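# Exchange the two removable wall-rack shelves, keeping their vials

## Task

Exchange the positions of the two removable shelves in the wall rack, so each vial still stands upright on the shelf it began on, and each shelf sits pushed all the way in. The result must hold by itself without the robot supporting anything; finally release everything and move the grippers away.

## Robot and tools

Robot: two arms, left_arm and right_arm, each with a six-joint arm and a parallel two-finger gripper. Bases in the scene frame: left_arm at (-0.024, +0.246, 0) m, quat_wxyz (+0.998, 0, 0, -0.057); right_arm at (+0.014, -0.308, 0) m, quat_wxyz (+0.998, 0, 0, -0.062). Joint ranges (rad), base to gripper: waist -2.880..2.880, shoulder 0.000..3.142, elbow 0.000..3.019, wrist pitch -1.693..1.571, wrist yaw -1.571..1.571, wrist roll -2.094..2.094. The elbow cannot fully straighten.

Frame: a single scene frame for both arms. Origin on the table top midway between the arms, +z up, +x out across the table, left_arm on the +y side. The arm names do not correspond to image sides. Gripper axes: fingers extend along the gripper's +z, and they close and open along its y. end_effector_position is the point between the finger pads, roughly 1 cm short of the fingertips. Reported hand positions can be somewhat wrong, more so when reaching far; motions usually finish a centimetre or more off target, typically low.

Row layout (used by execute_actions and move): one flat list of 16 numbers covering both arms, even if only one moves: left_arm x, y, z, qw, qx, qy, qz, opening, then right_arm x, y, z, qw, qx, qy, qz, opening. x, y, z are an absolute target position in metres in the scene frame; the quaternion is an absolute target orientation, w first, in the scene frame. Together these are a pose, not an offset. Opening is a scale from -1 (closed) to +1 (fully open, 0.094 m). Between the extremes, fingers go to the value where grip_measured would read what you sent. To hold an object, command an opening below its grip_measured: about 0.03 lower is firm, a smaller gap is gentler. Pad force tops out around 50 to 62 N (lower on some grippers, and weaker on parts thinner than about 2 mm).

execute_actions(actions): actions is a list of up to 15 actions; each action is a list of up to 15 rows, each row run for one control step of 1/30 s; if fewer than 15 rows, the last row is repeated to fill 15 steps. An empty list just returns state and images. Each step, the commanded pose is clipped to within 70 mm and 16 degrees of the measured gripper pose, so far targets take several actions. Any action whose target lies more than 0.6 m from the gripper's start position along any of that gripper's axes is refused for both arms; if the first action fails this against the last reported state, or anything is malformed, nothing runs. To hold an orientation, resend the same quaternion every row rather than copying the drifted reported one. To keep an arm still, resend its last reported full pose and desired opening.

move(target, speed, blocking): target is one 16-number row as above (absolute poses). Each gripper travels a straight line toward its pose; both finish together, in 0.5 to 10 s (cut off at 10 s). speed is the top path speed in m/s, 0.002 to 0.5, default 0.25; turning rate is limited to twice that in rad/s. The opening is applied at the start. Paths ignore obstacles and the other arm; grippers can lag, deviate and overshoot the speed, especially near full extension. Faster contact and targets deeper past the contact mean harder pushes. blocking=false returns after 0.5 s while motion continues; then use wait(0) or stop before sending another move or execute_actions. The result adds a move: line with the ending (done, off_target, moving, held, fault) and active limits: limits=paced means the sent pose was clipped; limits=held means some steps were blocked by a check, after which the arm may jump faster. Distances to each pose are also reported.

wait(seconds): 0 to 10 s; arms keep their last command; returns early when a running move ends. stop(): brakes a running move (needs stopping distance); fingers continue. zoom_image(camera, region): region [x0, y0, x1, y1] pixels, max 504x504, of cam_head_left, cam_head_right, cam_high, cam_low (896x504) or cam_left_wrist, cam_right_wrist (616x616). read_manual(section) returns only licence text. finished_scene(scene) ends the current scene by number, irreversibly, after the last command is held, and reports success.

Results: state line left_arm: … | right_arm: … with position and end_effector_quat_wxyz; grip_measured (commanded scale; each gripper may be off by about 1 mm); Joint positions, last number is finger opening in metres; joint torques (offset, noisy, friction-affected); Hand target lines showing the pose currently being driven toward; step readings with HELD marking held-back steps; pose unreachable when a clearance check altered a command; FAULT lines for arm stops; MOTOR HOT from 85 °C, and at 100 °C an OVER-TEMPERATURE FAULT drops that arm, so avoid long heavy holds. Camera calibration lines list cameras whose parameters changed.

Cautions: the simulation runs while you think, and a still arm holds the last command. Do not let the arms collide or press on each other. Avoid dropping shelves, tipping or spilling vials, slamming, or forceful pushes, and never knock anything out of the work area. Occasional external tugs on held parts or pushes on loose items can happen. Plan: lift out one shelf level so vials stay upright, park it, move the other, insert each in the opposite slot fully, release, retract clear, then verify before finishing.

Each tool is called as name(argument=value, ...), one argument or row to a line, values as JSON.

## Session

execute_actions(
  actions=[],
)

Scene clock: 0.00 s.
left_arm: end_effector_position=(+0.4882, +0.1786, +0.4912) grip_measured=+1.000 end_effector_quat_wxyz=(+0.703, +0.052, +0.708, -0.046) | right_arm: end_effector_position=(+0.5256, -0.3734, +0.4984) grip_measured=+1.000 end_effector_quat_wxyz=(+0.710, +0.046, +0.701, -0.051)
Joint positions: left_arm=[-0.012  1.04   1.045 -0.013  0.013  0.008  0.094] | right_arm=[ 0.002  1.038  1.049  0.002  0.017 -0.006  0.094]
Joint velocities: left_arm=[-0.015 -0.015  0.007  0.002 -0.037 -0.022  0.   ] | right_arm=[-0.015 -0.005  0.012 -0.027  0.007 -0.037  0.   ]
Joint torques (N m, as the arm reports them, + toward a larger angle): no reading
Motor temperatures (°C, as the motors report them): left_arm=[20 23 41 23 21 21] | right_arm=[20 24 38 21 22 20]
Hand target (left_arm): +0.487, +0.179, +0.517; +0.719, +0.051, +0.692, -0.046
Hand target (right_arm): +0.525, -0.373, +0.517; +0.721, +0.046, +0.690, -0.052

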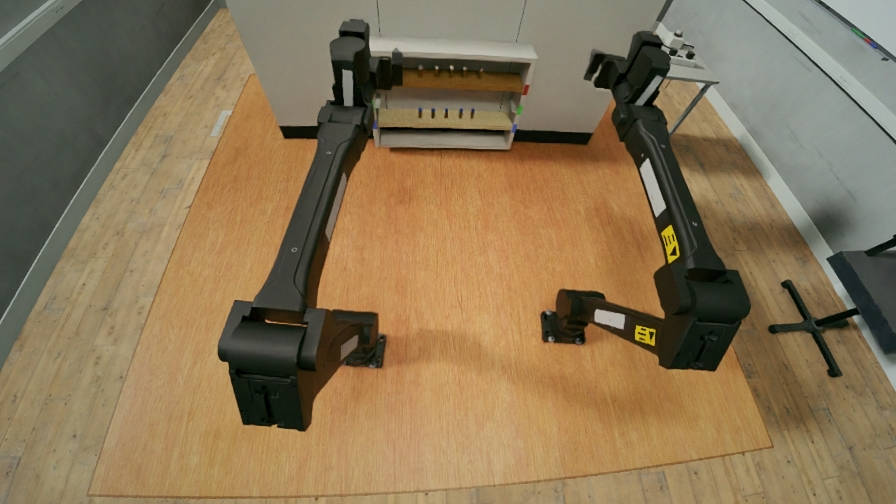

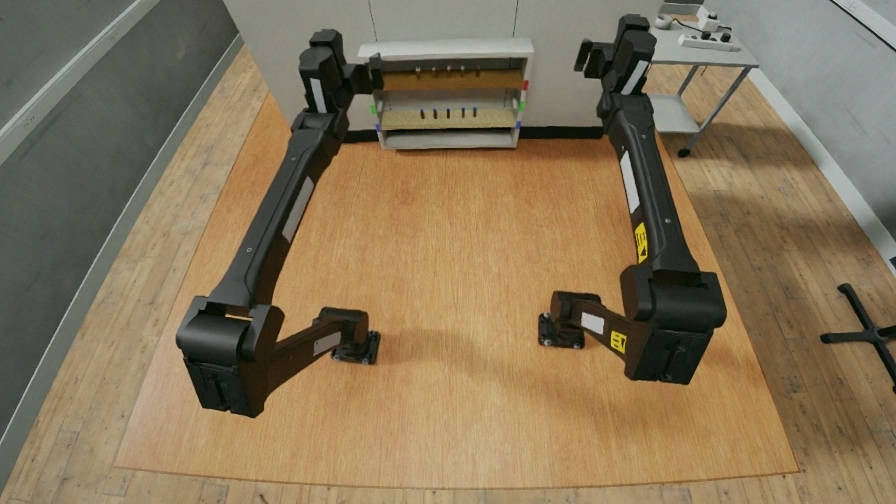

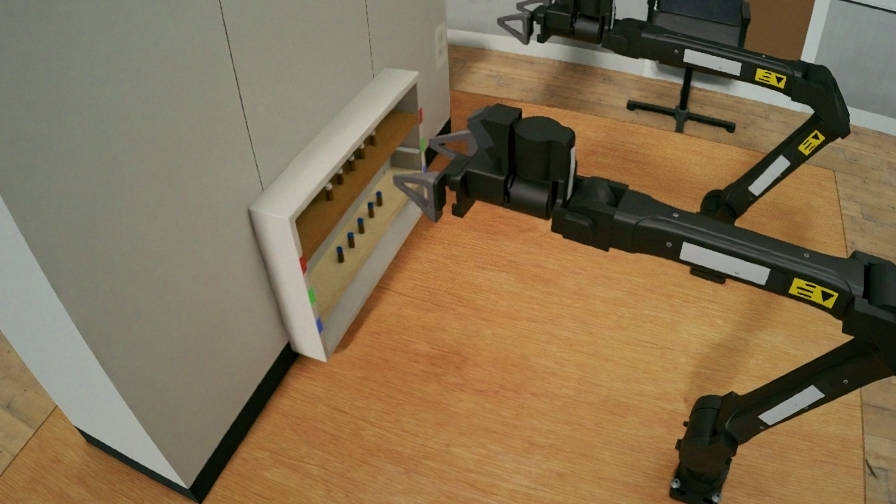

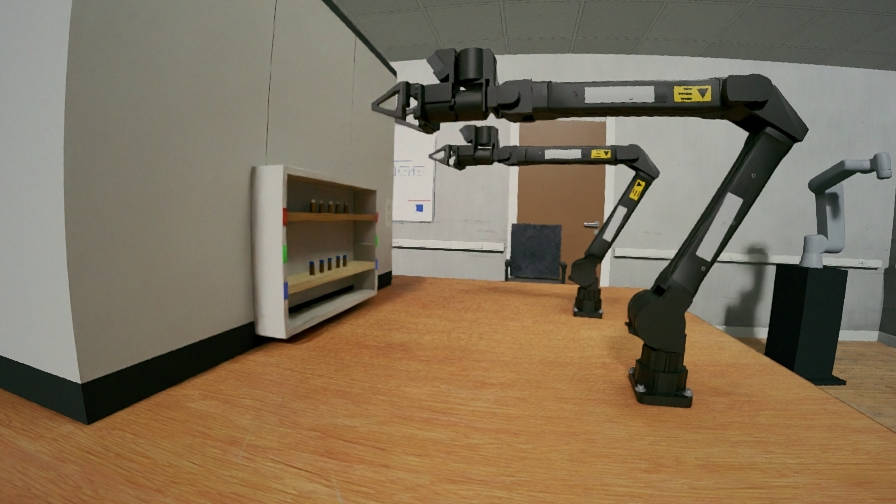

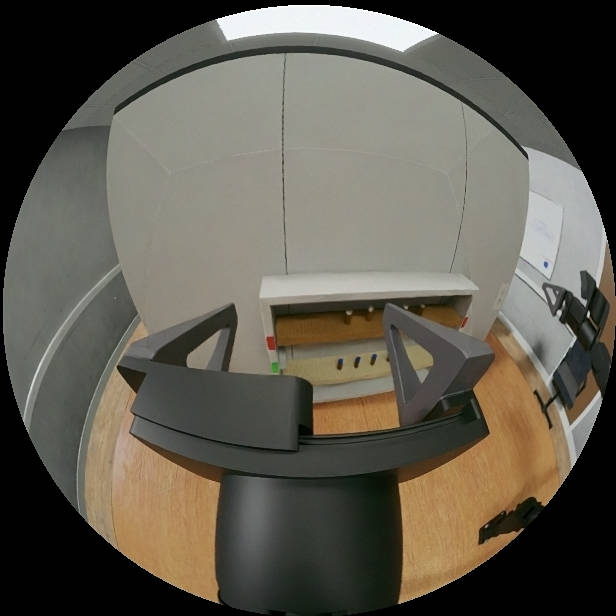

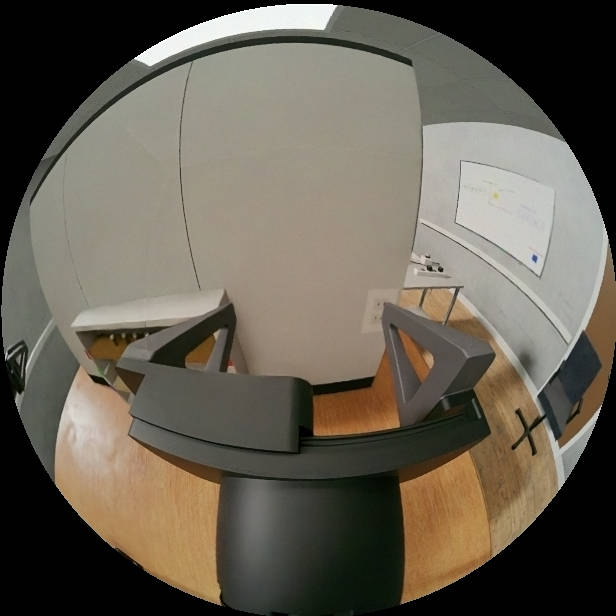

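move(
  target=[0.655,0.142,0.300,0.505,0.495,0.495,0.505,0.2,0.661,-0.178,0.309,0.507,-0.493,0.493,-0.507,0.2],
  speed=0.45,
)

Scene clock: 15.77 s.
left_arm: end_effector_position=(+0.6392, +0.1485, +0.2615) grip_measured=+0.202 end_effector_quat_wxyz=(+0.478, +0.516, +0.517, +0.487) | right_arm: end_effector_position=(+0.6499, -0.1845, +0.2761) grip_measured=+0.203 end_effector_quat_wxyz=(+0.490, -0.508, +0.512, -0.489)
Joint positions: left_arm=[-0.084  1.647  1.02   0.557 -0.207  1.565  0.056] | right_arm=[ 0.385  1.586  0.967  0.576  0.265 -1.555  0.056]
Joint velocities: left_arm=[-0.005  0.005  0.012 -0.002  0.051  0.007 -0.001] | right_arm=[-0.005  0.005 -0.002  0.002 -0.081  0.022 -0.   ]
Joint torques (N m, as the arm reports them, + toward a larger angle): left_arm=[ -1.96 -14.95  13.87   3.14  -0.05   0.07] | right_arm=[  0.49 -15.94  11.56   3.45   0.27   0.02]
Motor temperatures (°C, as the motors report them): left_arm=[20 24 46 23 21 21] | right_arm=[20 24 43 21 22 20]
Hand target (left_arm): +0.652, +0.141, +0.301; +0.504, +0.495, +0.495, +0.505
Hand target (right_arm): +0.660, -0.179, +0.310; +0.508, -0.491, +0.495, -0.506
Off the commanded pose (left_arm): 0.042 m, 5 deg.
Off the commanded pose (right_arm): 0.035 m, 4 deg.
move: off_target (left_arm, right_arm)
camera_calibration (this result's frames):
cam_left_wrist: T_world_to_cam=[[-0.0626743, 0.0109204, -0.997974, 0.303257], [-0.579769, 0.81352, 0.0453124, 0.246586], [0.812367, 0.581435, -0.0446555, -0.468735], [0, 0, 0, 1]] pos_world=[0.542754, 0.0686245, 0.270538]
cam_right_wrist: T_world_to_cam=[[0.0260557, 0.0141924, 0.99956, -0.293911], [-0.594083, -0.803954, 0.0269011, 0.233316], [0.803981, -0.594523, -0.0125162, -0.506702], [0, 0, 0, 1]] pos_world=[0.553646, -0.109499, 0.281163]

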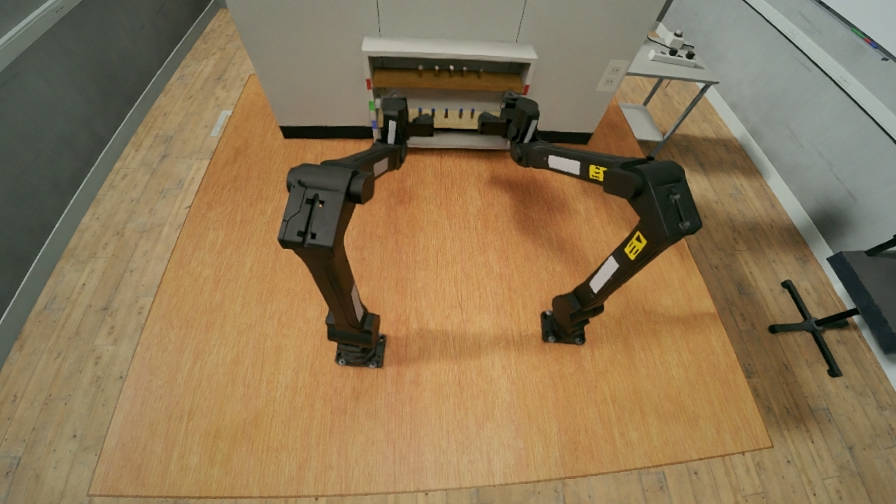

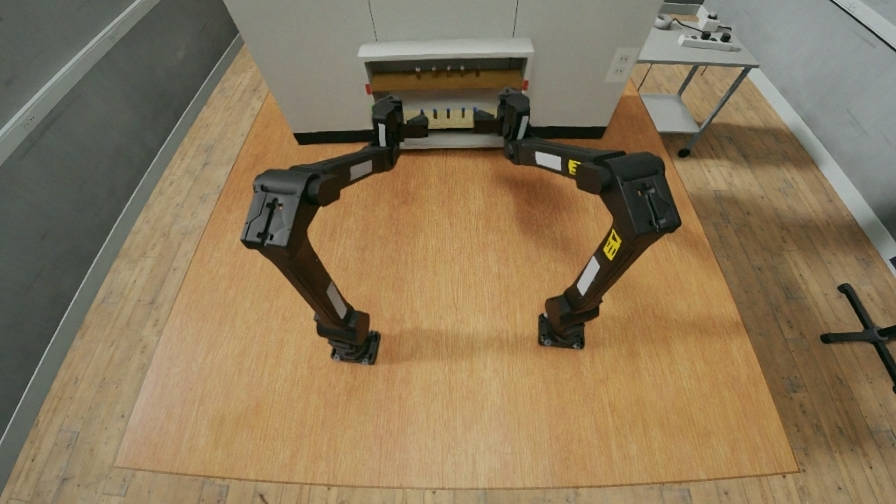

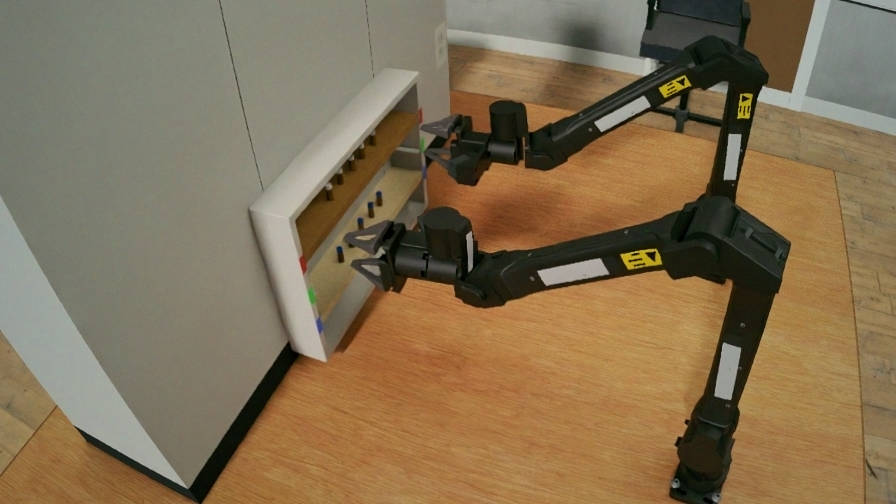

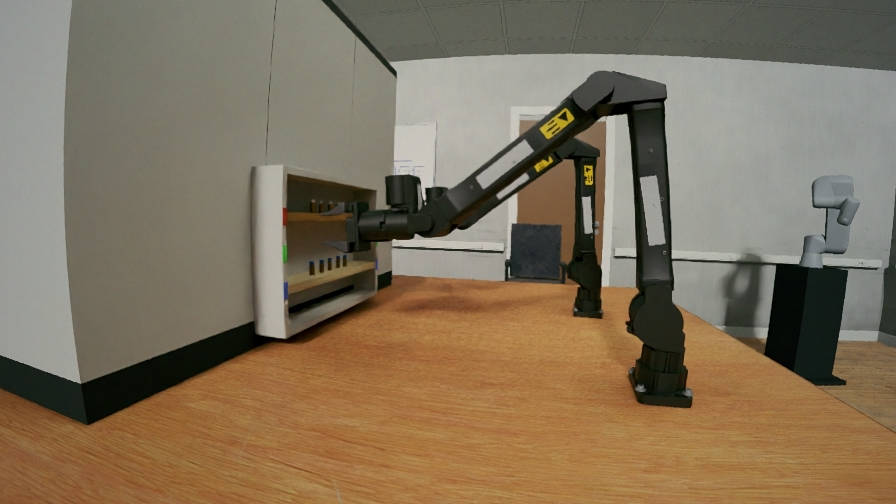

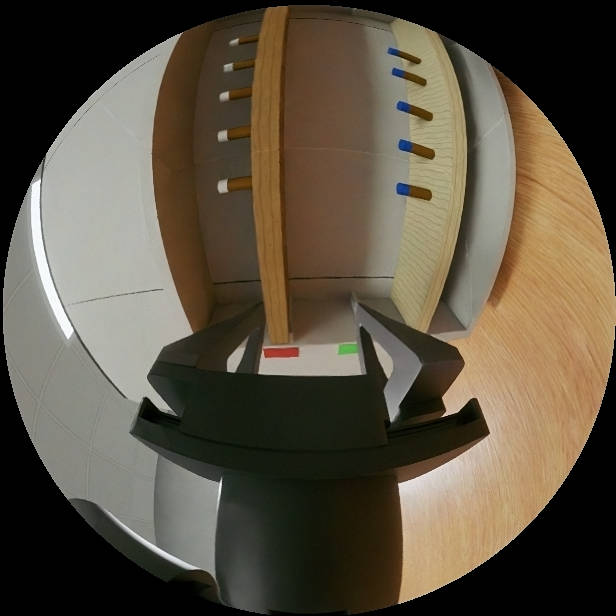

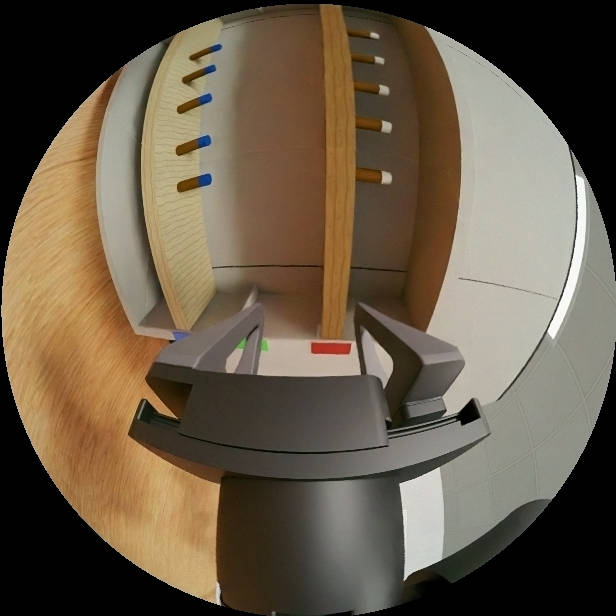

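execute_actions(
  actions=[
    [[0.657,0.142,0.302,0.504,0.496,0.493,0.507,0.2,0.663,-0.178,0.311,0.505,-0.495,0.490,-0.511,0.2],[0.659,0.142,0.304,0.505,0.495,0.492,0.508,0.2,0.665,-0.178,0.313,0.505,-0.495,0.489,-0.511,0.2],[0.661,0.142,0.306,0.505,0.495,0.491,0.509,0.2,0.667,-0.178,0.315,0.505,-0.495,0.487,-0.513,0.2],[0.663,0.142,0.308,0.505,0.495,0.491,0.509,0.2,0.669,-0.178,0.317,0.505,-0.495,0.487,-0.513,0.2],[0.665,0.142,0.309,0.505,0.495,0.491,0.509,0.2,0.671,-0.178,0.318,0.505,-0.495,0.487,-0.513,0.2],[0.667,0.142,0.310,0.505,0.495,0.491,0.509,0.2,0.673,-0.178,0.319,0.505,-0.495,0.487,-0.513,0.2],[0.670,0.142,0.310,0.505,0.495,0.491,0.509,0.2,0.676,-0.178,0.319,0.505,-0.495,0.487,-0.513,0.2],[0.673,0.142,0.310,0.505,0.495,0.491,0.509,0.2,0.679,-0.178,0.319,0.505,-0.495,0.487,-0.513,0.2],[0.676,0.142,0.310,0.505,0.495,0.491,0.509,0.2,0.682,-0.178,0.319,0.505,-0.495,0.487,-0.513,0.2],[0.679,0.142,0.310,0.505,0.495,0.491,0.509,0.2,0.685,-0.178,0.319,0.505,-0.495,0.487,-0.513,0.2],[0.682,0.142,0.310,0.505,0.495,0.491,0.509,0.2,0.688,-0.178,0.319,0.505,-0.495,0.487,-0.513,0.2],[0.684,0.142,0.310,0.505,0.495,0.491,0.509,0.2,0.690,-0.178,0.319,0.505,-0.495,0.487,-0.513,0.2]],
  ],
)

Scene clock: 31.43 s.
left_arm: end_effector_position=(+0.6661, +0.1411, +0.2957) grip_measured=+0.202 end_effector_quat_wxyz=(+0.498, +0.503, +0.498, +0.501) | right_arm: end_effector_position=(+0.6723, -0.1773, +0.3037) grip_measured=+0.203 end_effector_quat_wxyz=(+0.502, -0.500, +0.495, -0.503)
Joint positions: left_arm=[-0.084  1.681  1.121  0.559 -0.195  1.577  0.056] | right_arm=[ 0.385  1.616  1.051  0.576  0.258 -1.579  0.056]
Joint velocities: left_arm=[-0.024  0.112  0.125  0.007  0.037  0.081 -0.   ] | right_arm=[ 0.005  0.093  0.125 -0.007 -0.007  0.022 -0.001]
Joint torques (N m, as the arm reports them, + toward a larger angle): left_arm=[ -1.07 -14.62  13.28   1.88   0.01   0.05] | right_arm=[ -0.2  -15.79  11.32   2.29  -0.03   0.  ]
Motor temperatures (°C, as the motors report them): left_arm=[20 24 48 23 21 21] | right_arm=[20 25 46 22 22 20]
Hand target (left_arm): +0.682, +0.142, +0.310; +0.504, +0.495, +0.491, +0.509
Hand target (right_arm): +0.688, -0.178, +0.319; +0.505, -0.494, +0.487, -0.513
Off the commanded pose (left_arm): 0.023 m, 2 deg.
Off the commanded pose (right_arm): 0.023 m, 2 deg.
Step readings (end_effector_position):
0: left_arm (+0.6392, +0.1485, +0.2615) | right_arm (+0.6499, -0.1845, +0.2761)
1: left_arm (+0.6392, +0.1484, +0.2617) | right_arm (+0.6499, -0.1846, +0.2762)
2: left_arm (+0.6393, +0.1483, +0.2621) | right_arm (+0.6499, -0.1846, +0.2762)
4: left_arm (+0.6403, +0.1478, +0.2644) | right_arm (+0.6502, -0.1845, +0.2768)
8: left_arm (+0.6463, +0.1460, +0.2771) | right_arm (+0.6540, -0.1834, +0.2854)
15: end_effector_position above
camera_calibration (this result's frames):
cam_left_wrist: T_world_to_cam=[[0.00423299, 0.0100545, -0.99994, 0.295245], [-0.571766, 0.820396, 0.0058287, 0.272011], [0.820406, 0.571708, 0.00922152, -0.50473], [0, 0, 0, 1]] pos_world=[0.56836, 0.0624326, 0.298296]
cam_right_wrist: T_world_to_cam=[[-0.0263772, 0.0240907, 0.999362, -0.28514], [-0.588751, -0.808305, 0.00394555, 0.254306], [0.807884, -0.588271, 0.0355042, -0.536144], [0, 0, 0, 1]] pos_world=[0.575344, -0.102972, 0.30299]

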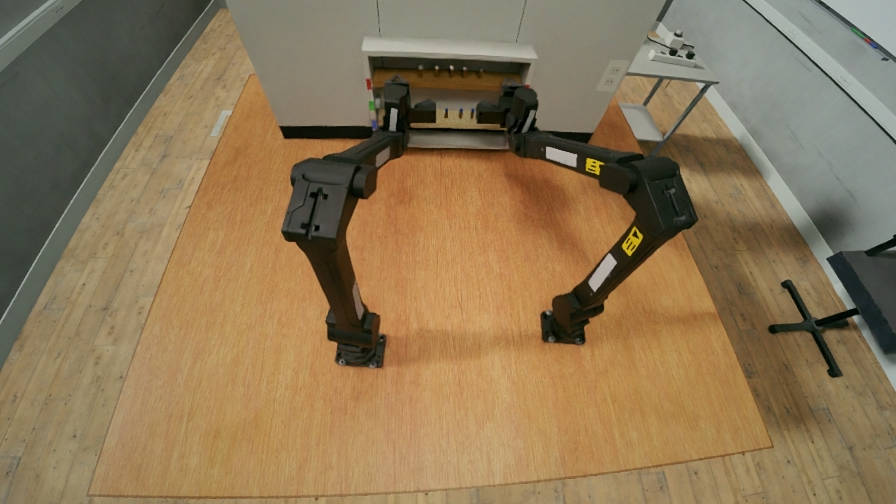

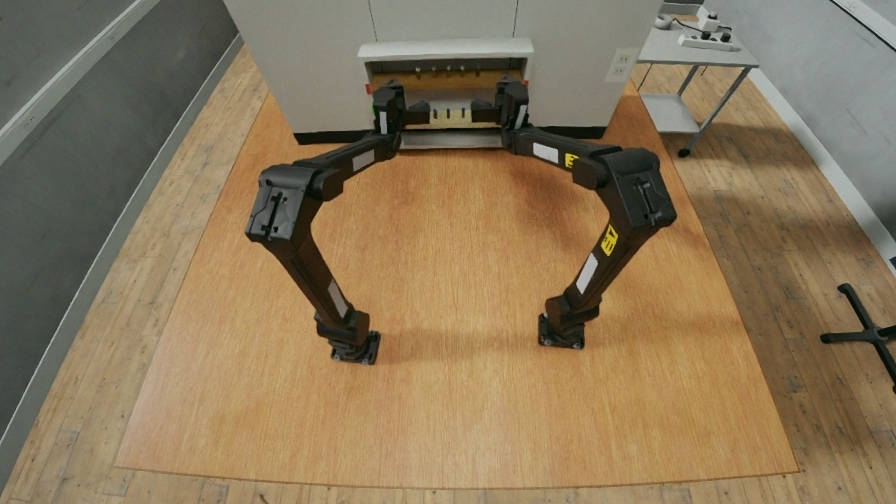

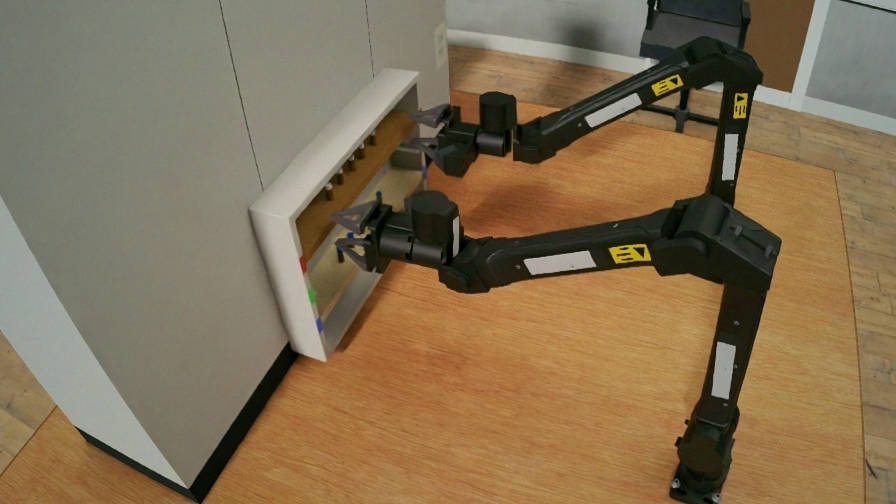

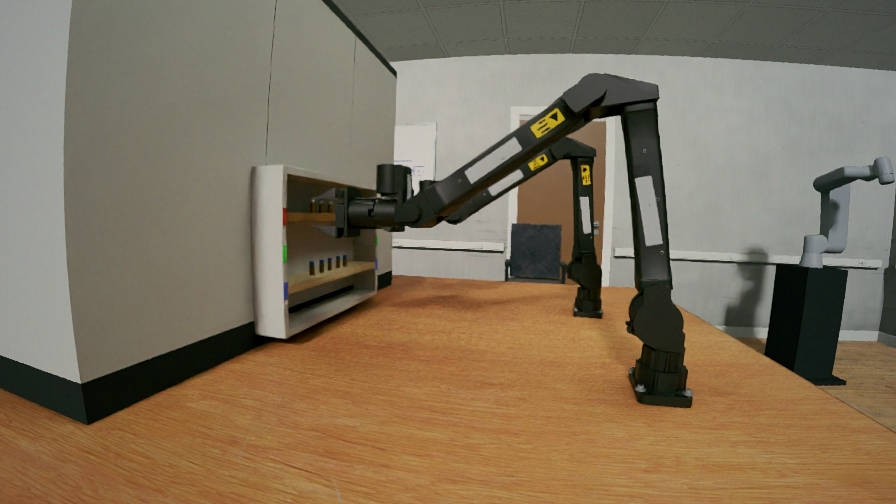

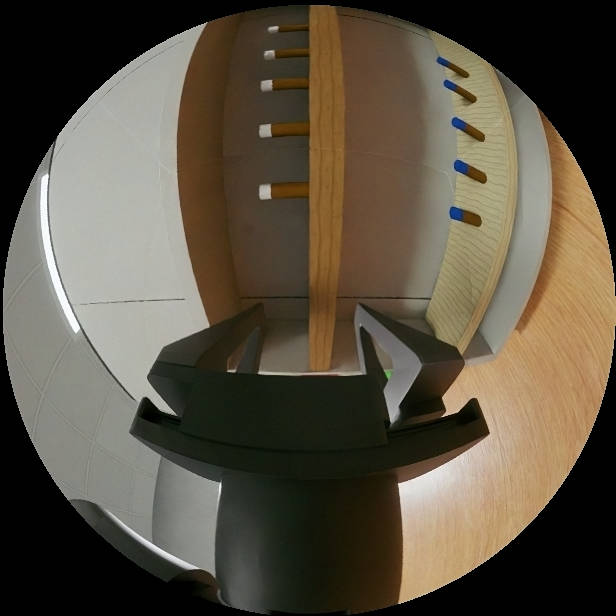

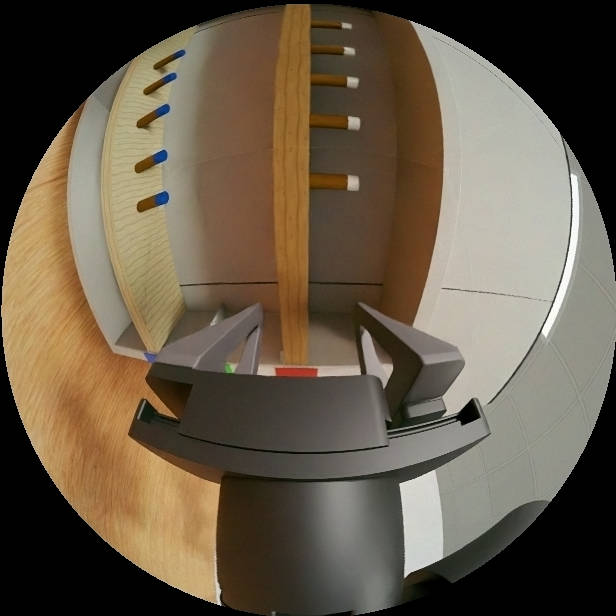

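execute_actions(
  actions=[
    [[0.686,0.143,0.309,0.507,0.493,0.493,0.507,0.2,0.692,-0.178,0.318,0.508,-0.492,0.490,-0.510,0.2],[0.689,0.143,0.308,0.507,0.493,0.493,0.507,0.2,0.695,-0.178,0.317,0.509,-0.491,0.491,-0.509,0.2],[0.693,0.143,0.307,0.507,0.493,0.493,0.507,0.2,0.699,-0.178,0.316,0.509,-0.491,0.491,-0.509,0.2],[0.6975,0.143,0.306,0.507,0.493,0.493,0.507,0.2,0.704,-0.178,0.315,0.509,-0.491,0.491,-0.509,0.2],[0.702,0.143,0.305,0.507,0.493,0.493,0.507,0.2,0.7085,-0.178,0.314,0.509,-0.491,0.491,-0.509,0.2],[0.7065,0.143,0.305,0.507,0.493,0.493,0.507,0.2,0.713,-0.178,0.314,0.509,-0.491,0.491,-0.509,0.2],[0.711,0.143,0.305,0.507,0.493,0.493,0.507,0.2,0.7175,-0.178,0.314,0.509,-0.491,0.491,-0.509,0.2],[0.7155,0.143,0.305,0.507,0.493,0.493,0.507,0.2,0.722,-0.178,0.314,0.509,-0.491,0.491,-0.509,0.2],[0.720,0.143,0.305,0.507,0.493,0.493,0.507,0.2,0.7265,-0.178,0.314,0.509,-0.491,0.491,-0.509,0.2],[0.7245,0.143,0.305,0.507,0.493,0.493,0.507,0.2,0.731,-0.178,0.314,0.509,-0.491,0.491,-0.509,0.2],[0.7285,0.143,0.305,0.507,0.493,0.493,0.507,0.15,0.735,-0.178,0.314,0.509,-0.491,0.491,-0.509,0.15],[0.732,0.143,0.305,0.507,0.493,0.493,0.507,0.1,0.7385,-0.178,0.314,0.509,-0.491,0.491,-0.509,0.1],[0.735,0.143,0.305,0.507,0.493,0.493,0.507,0.05,0.7415,-0.178,0.314,0.509,-0.491,0.491,-0.509,0.05],[0.737,0.143,0.305,0.507,0.493,0.493,0.507,0.0,0.7435,-0.178,0.314,0.509,-0.491,0.491,-0.509,0.0],[0.738,0.143,0.305,0.507,0.493,0.493,0.507,-0.05,0.7445,-0.178,0.314,0.509,-0.491,0.491,-0.509,-0.05]],
  ],
)

wait(
  seconds=0.3,
)

Scene clock: 51.70 s.
left_arm: end_effector_position=(+0.7163, +0.1396, +0.2845) grip_measured=-0.026 end_effector_quat_wxyz=(+0.499, +0.503, +0.497, +0.500) | right_arm: end_effector_position=(+0.7228, -0.1751, +0.2893) grip_measured=-0.025 end_effector_quat_wxyz=(+0.498, -0.505, +0.497, -0.500)
Joint positions: left_arm=[-0.069  1.809  1.265  0.543 -0.177  1.578  0.046] | right_arm=[ 0.365  1.745  1.189  0.552  0.234 -1.58   0.046]
Joint velocities: left_arm=[ 0.034  0.21   0.276 -0.085 -0.007  0.022 -0.046] | right_arm=[-0.054  0.171  0.256 -0.071 -0.051  0.022 -0.045]
Joint torques (N m, as the arm reports them, + toward a larger angle): left_arm=[ -0.78 -17.11  14.17   1.2    0.03  -0.09] | right_arm=[  0.51 -18.45  12.14   2.29  -0.01   0.17]
Motor temperatures (°C, as the motors report them): left_arm=[20 24 49 23 21 21] | right_arm=[20 25 47 21 22 20]
Hand target (left_arm): +0.735, +0.143, +0.306; +0.507, +0.493, +0.493, +0.507
Hand target (right_arm): +0.741, -0.179, +0.315; +0.509, -0.491, +0.491, -0.509
Off the commanded pose (left_arm): 0.030 m, 2 deg.
Off the commanded pose (right_arm): 0.033 m, 2 deg.
Step readings (end_effector_position):
0: left_arm (+0.6684, +0.1407, +0.2897) | right_arm (+0.6742, -0.1768, +0.2998)
1: left_arm (+0.6685, +0.1404, +0.2894) | right_arm (+0.6743, -0.1767, +0.2996)
2: left_arm (+0.6686, +0.1403, +0.2892) | right_arm (+0.6746, -0.1764, +0.2992)
4: left_arm (+0.6708, +0.1397, +0.2887) | right_arm (+0.6773, -0.1754, +0.2981)
8: left_arm (+0.6856, +0.1383, +0.2879) | right_arm (+0.6927, -0.1731, +0.2951)
15: end_effector_position above
camera_calibration (this result's frames):
cam_left_wrist: T_world_to_cam=[[0.00538613, 0.0105622, -0.99993, 0.28294], [-0.569266, 0.822135, 0.00561778, 0.300086], [0.822136, 0.569195, 0.0104408, -0.546146], [0, 0, 0, 1]] pos_world=[0.618311, 0.0611641, 0.286936]
cam_right_wrist: T_world_to_cam=[[-0.012446, 0.0288788, 0.999505, -0.278739], [-0.586453, -0.809823, 0.0160957, 0.280424], [0.809888, -0.585963, 0.0270151, -0.573719], [0, 0, 0, 1]] pos_world=[0.625634, -0.101034, 0.289587]

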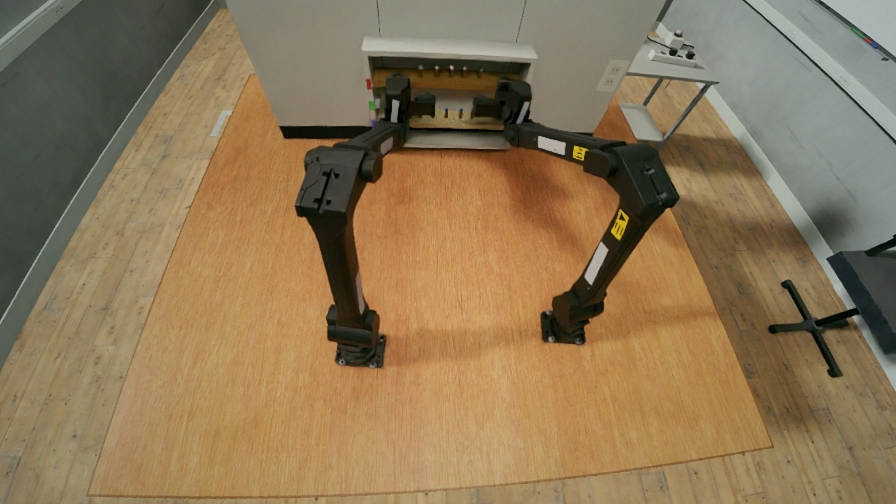

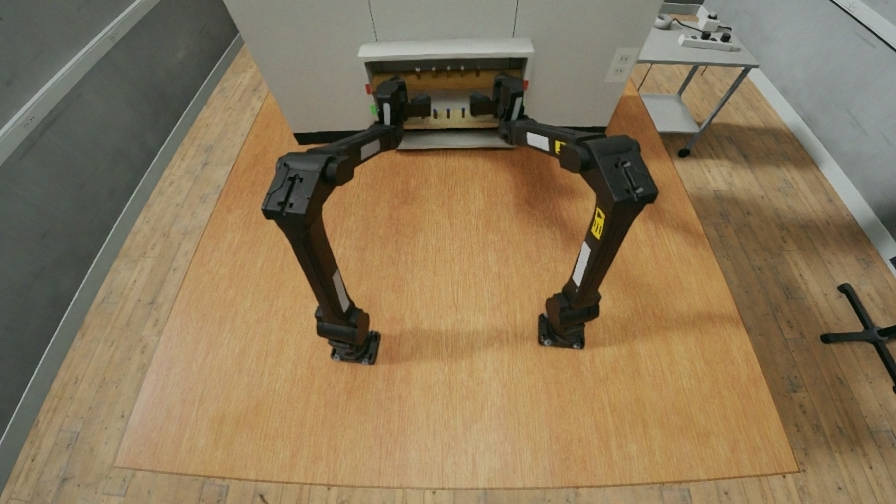

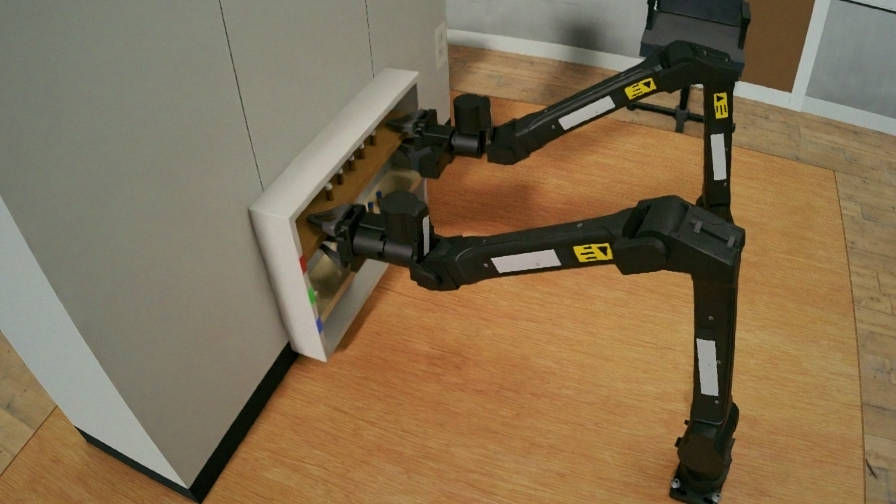

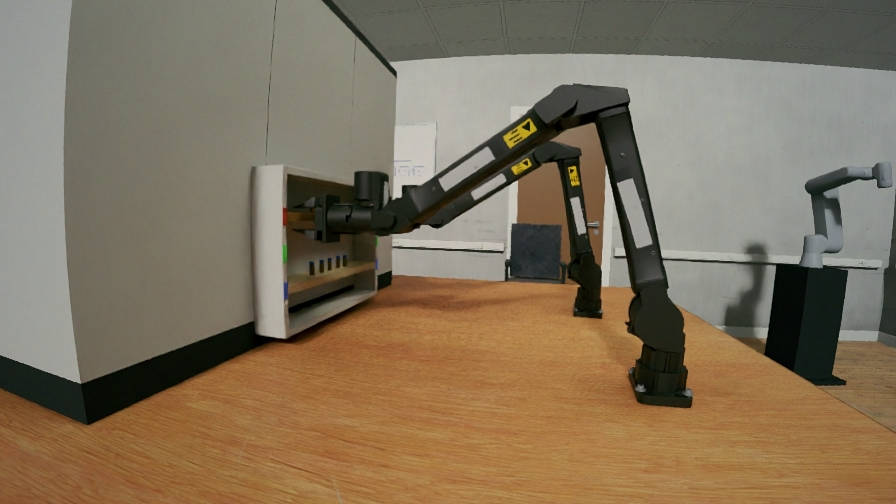

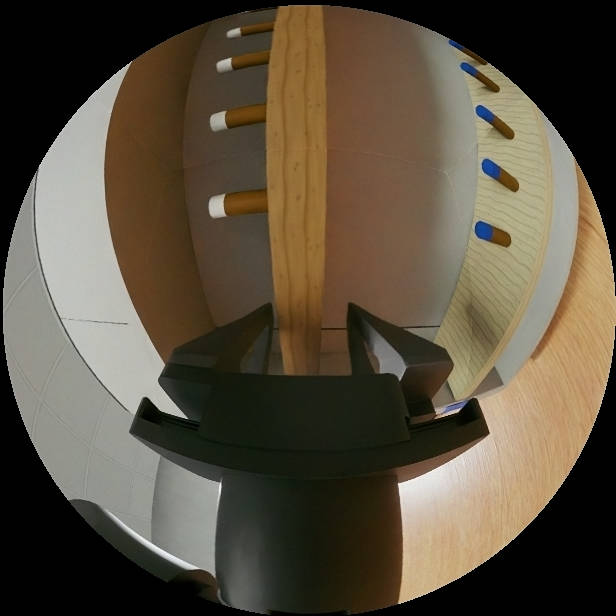

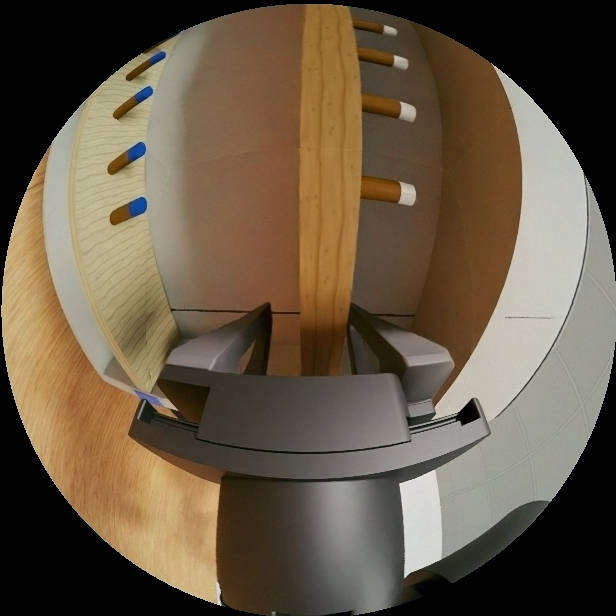

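Scene clock: 52.00 s.
left_arm: end_effector_position=(+0.7205, +0.1408, +0.2821) grip_measured=-0.048 end_effector_quat_wxyz=(+0.497, +0.504, +0.499, +0.500) | right_arm: end_effector_position=(+0.7269, -0.1768, +0.2884) grip_measured=-0.047 end_effector_quat_wxyz=(+0.497, -0.505, +0.498, -0.500)
Joint positions: left_arm=[-0.066  1.82   1.277  0.537 -0.177  1.578  0.045] | right_arm=[ 0.361  1.754  1.201  0.548  0.234 -1.58   0.045]
Joint velocities: left_arm=[-0.005 -0.024 -0.002 -0.007 -0.081 -0.007 -0.001] | right_arm=[ 0.005  0.005 -0.007 -0.007  0.007  0.007 -0.001]
Joint torques (N m, as the arm reports them, + toward a larger angle): left_arm=[ -1.55 -17.17  14.57   1.21   0.04  -0.09] | right_arm=[ -0.01 -18.43  12.34   2.25  -0.01   0.16]
Motor temperatures (°C, as the motors report them): left_arm=[20 24 49 23 21 21] | right_arm=[20 25 47 21 22 20]
Hand target (left_arm): +0.735, +0.143, +0.306; +0.507, +0.493, +0.493, +0.507
Hand target (right_arm): +0.741, -0.179, +0.314; +0.509, -0.491, +0.491, -0.509
Off the commanded pose (left_arm): 0.029 m, 2 deg.
Off the commanded pose (right_arm): 0.031 m, 2 deg.
wait: 0.30 s; at rest by 0.23 s
camera_calibration (this result's frames):
cam_left_wrist: T_world_to_cam=[[0.000858014, 0.0113913, -0.999935, 0.283632], [-0.571113, 0.820823, 0.00886082, 0.302096], [0.820871, 0.571068, 0.00721001, -0.54869], [0, 0, 0, 1]] pos_world=[0.622691, 0.062141, 0.284893]
cam_right_wrist: T_world_to_cam=[[-0.0105042, 0.0293626, 0.999514, -0.279023], [-0.58889, -0.808022, 0.0175483, 0.283179], [0.808145, -0.58842, 0.025779, -0.57686], [0, 0, 0, 1]] pos_world=[0.630016, -0.102428, 0.288788]

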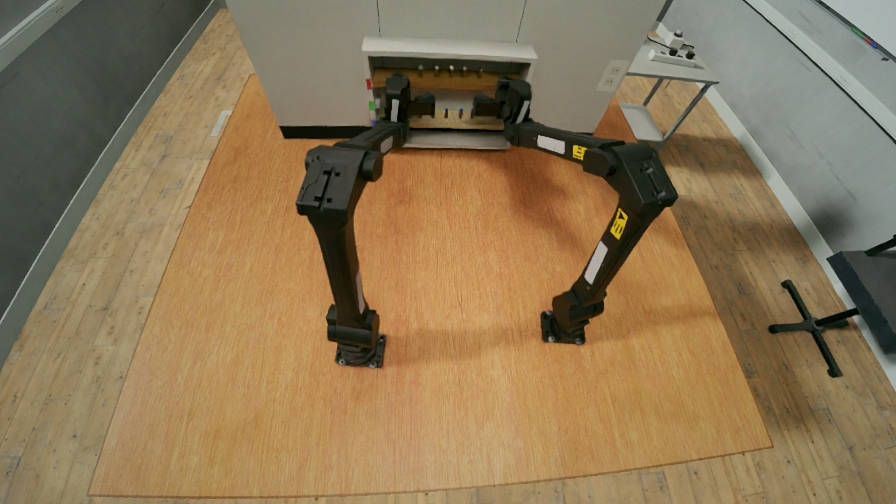

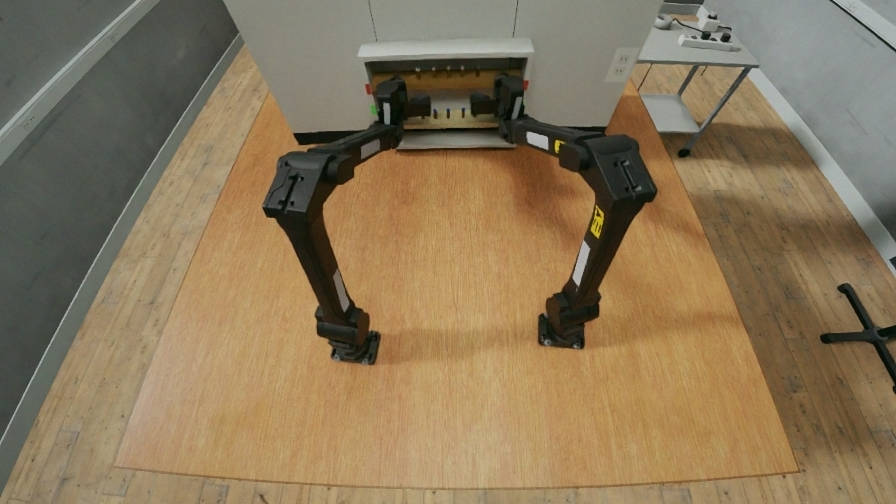

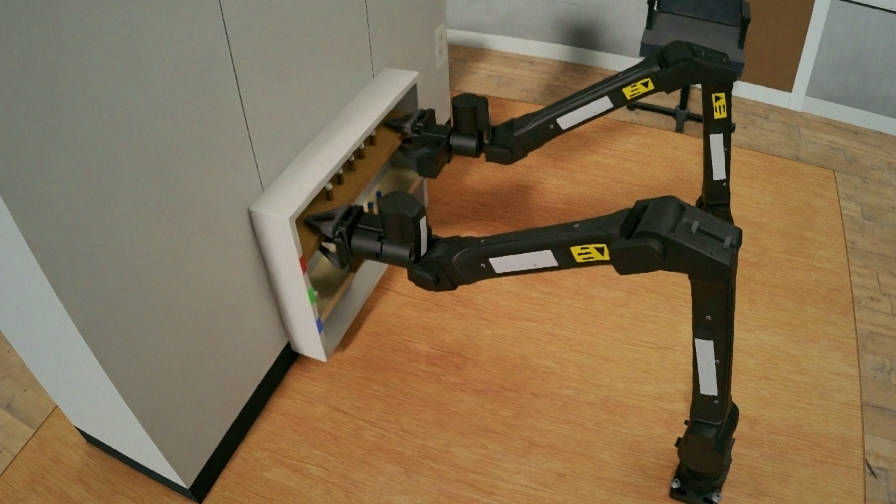

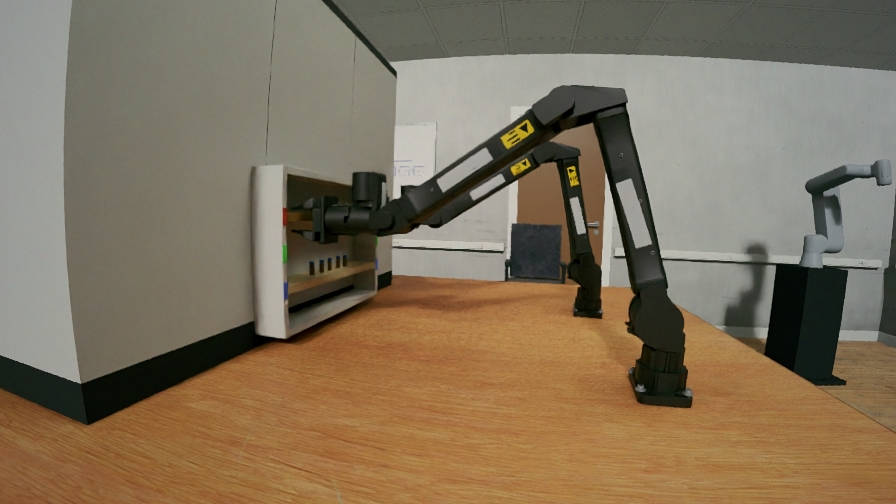

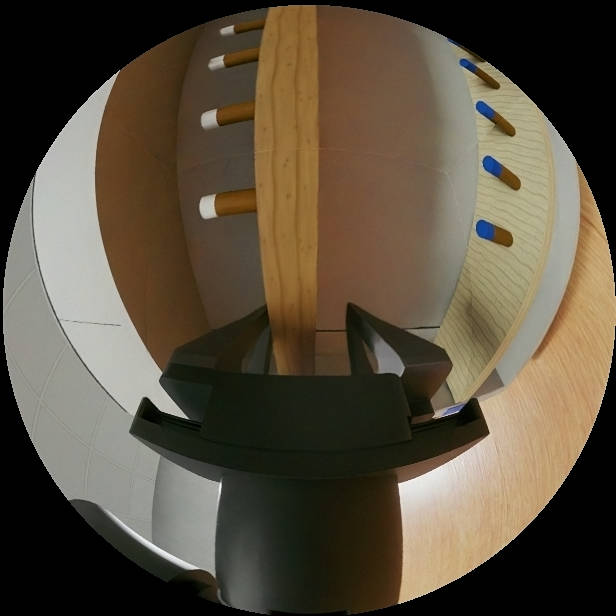

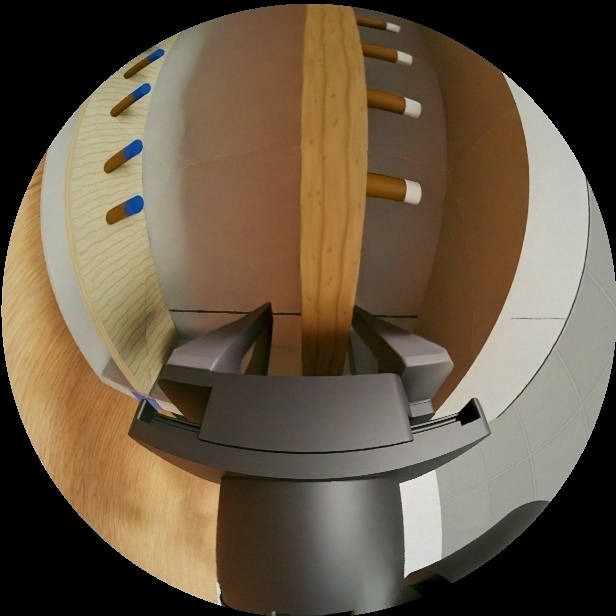

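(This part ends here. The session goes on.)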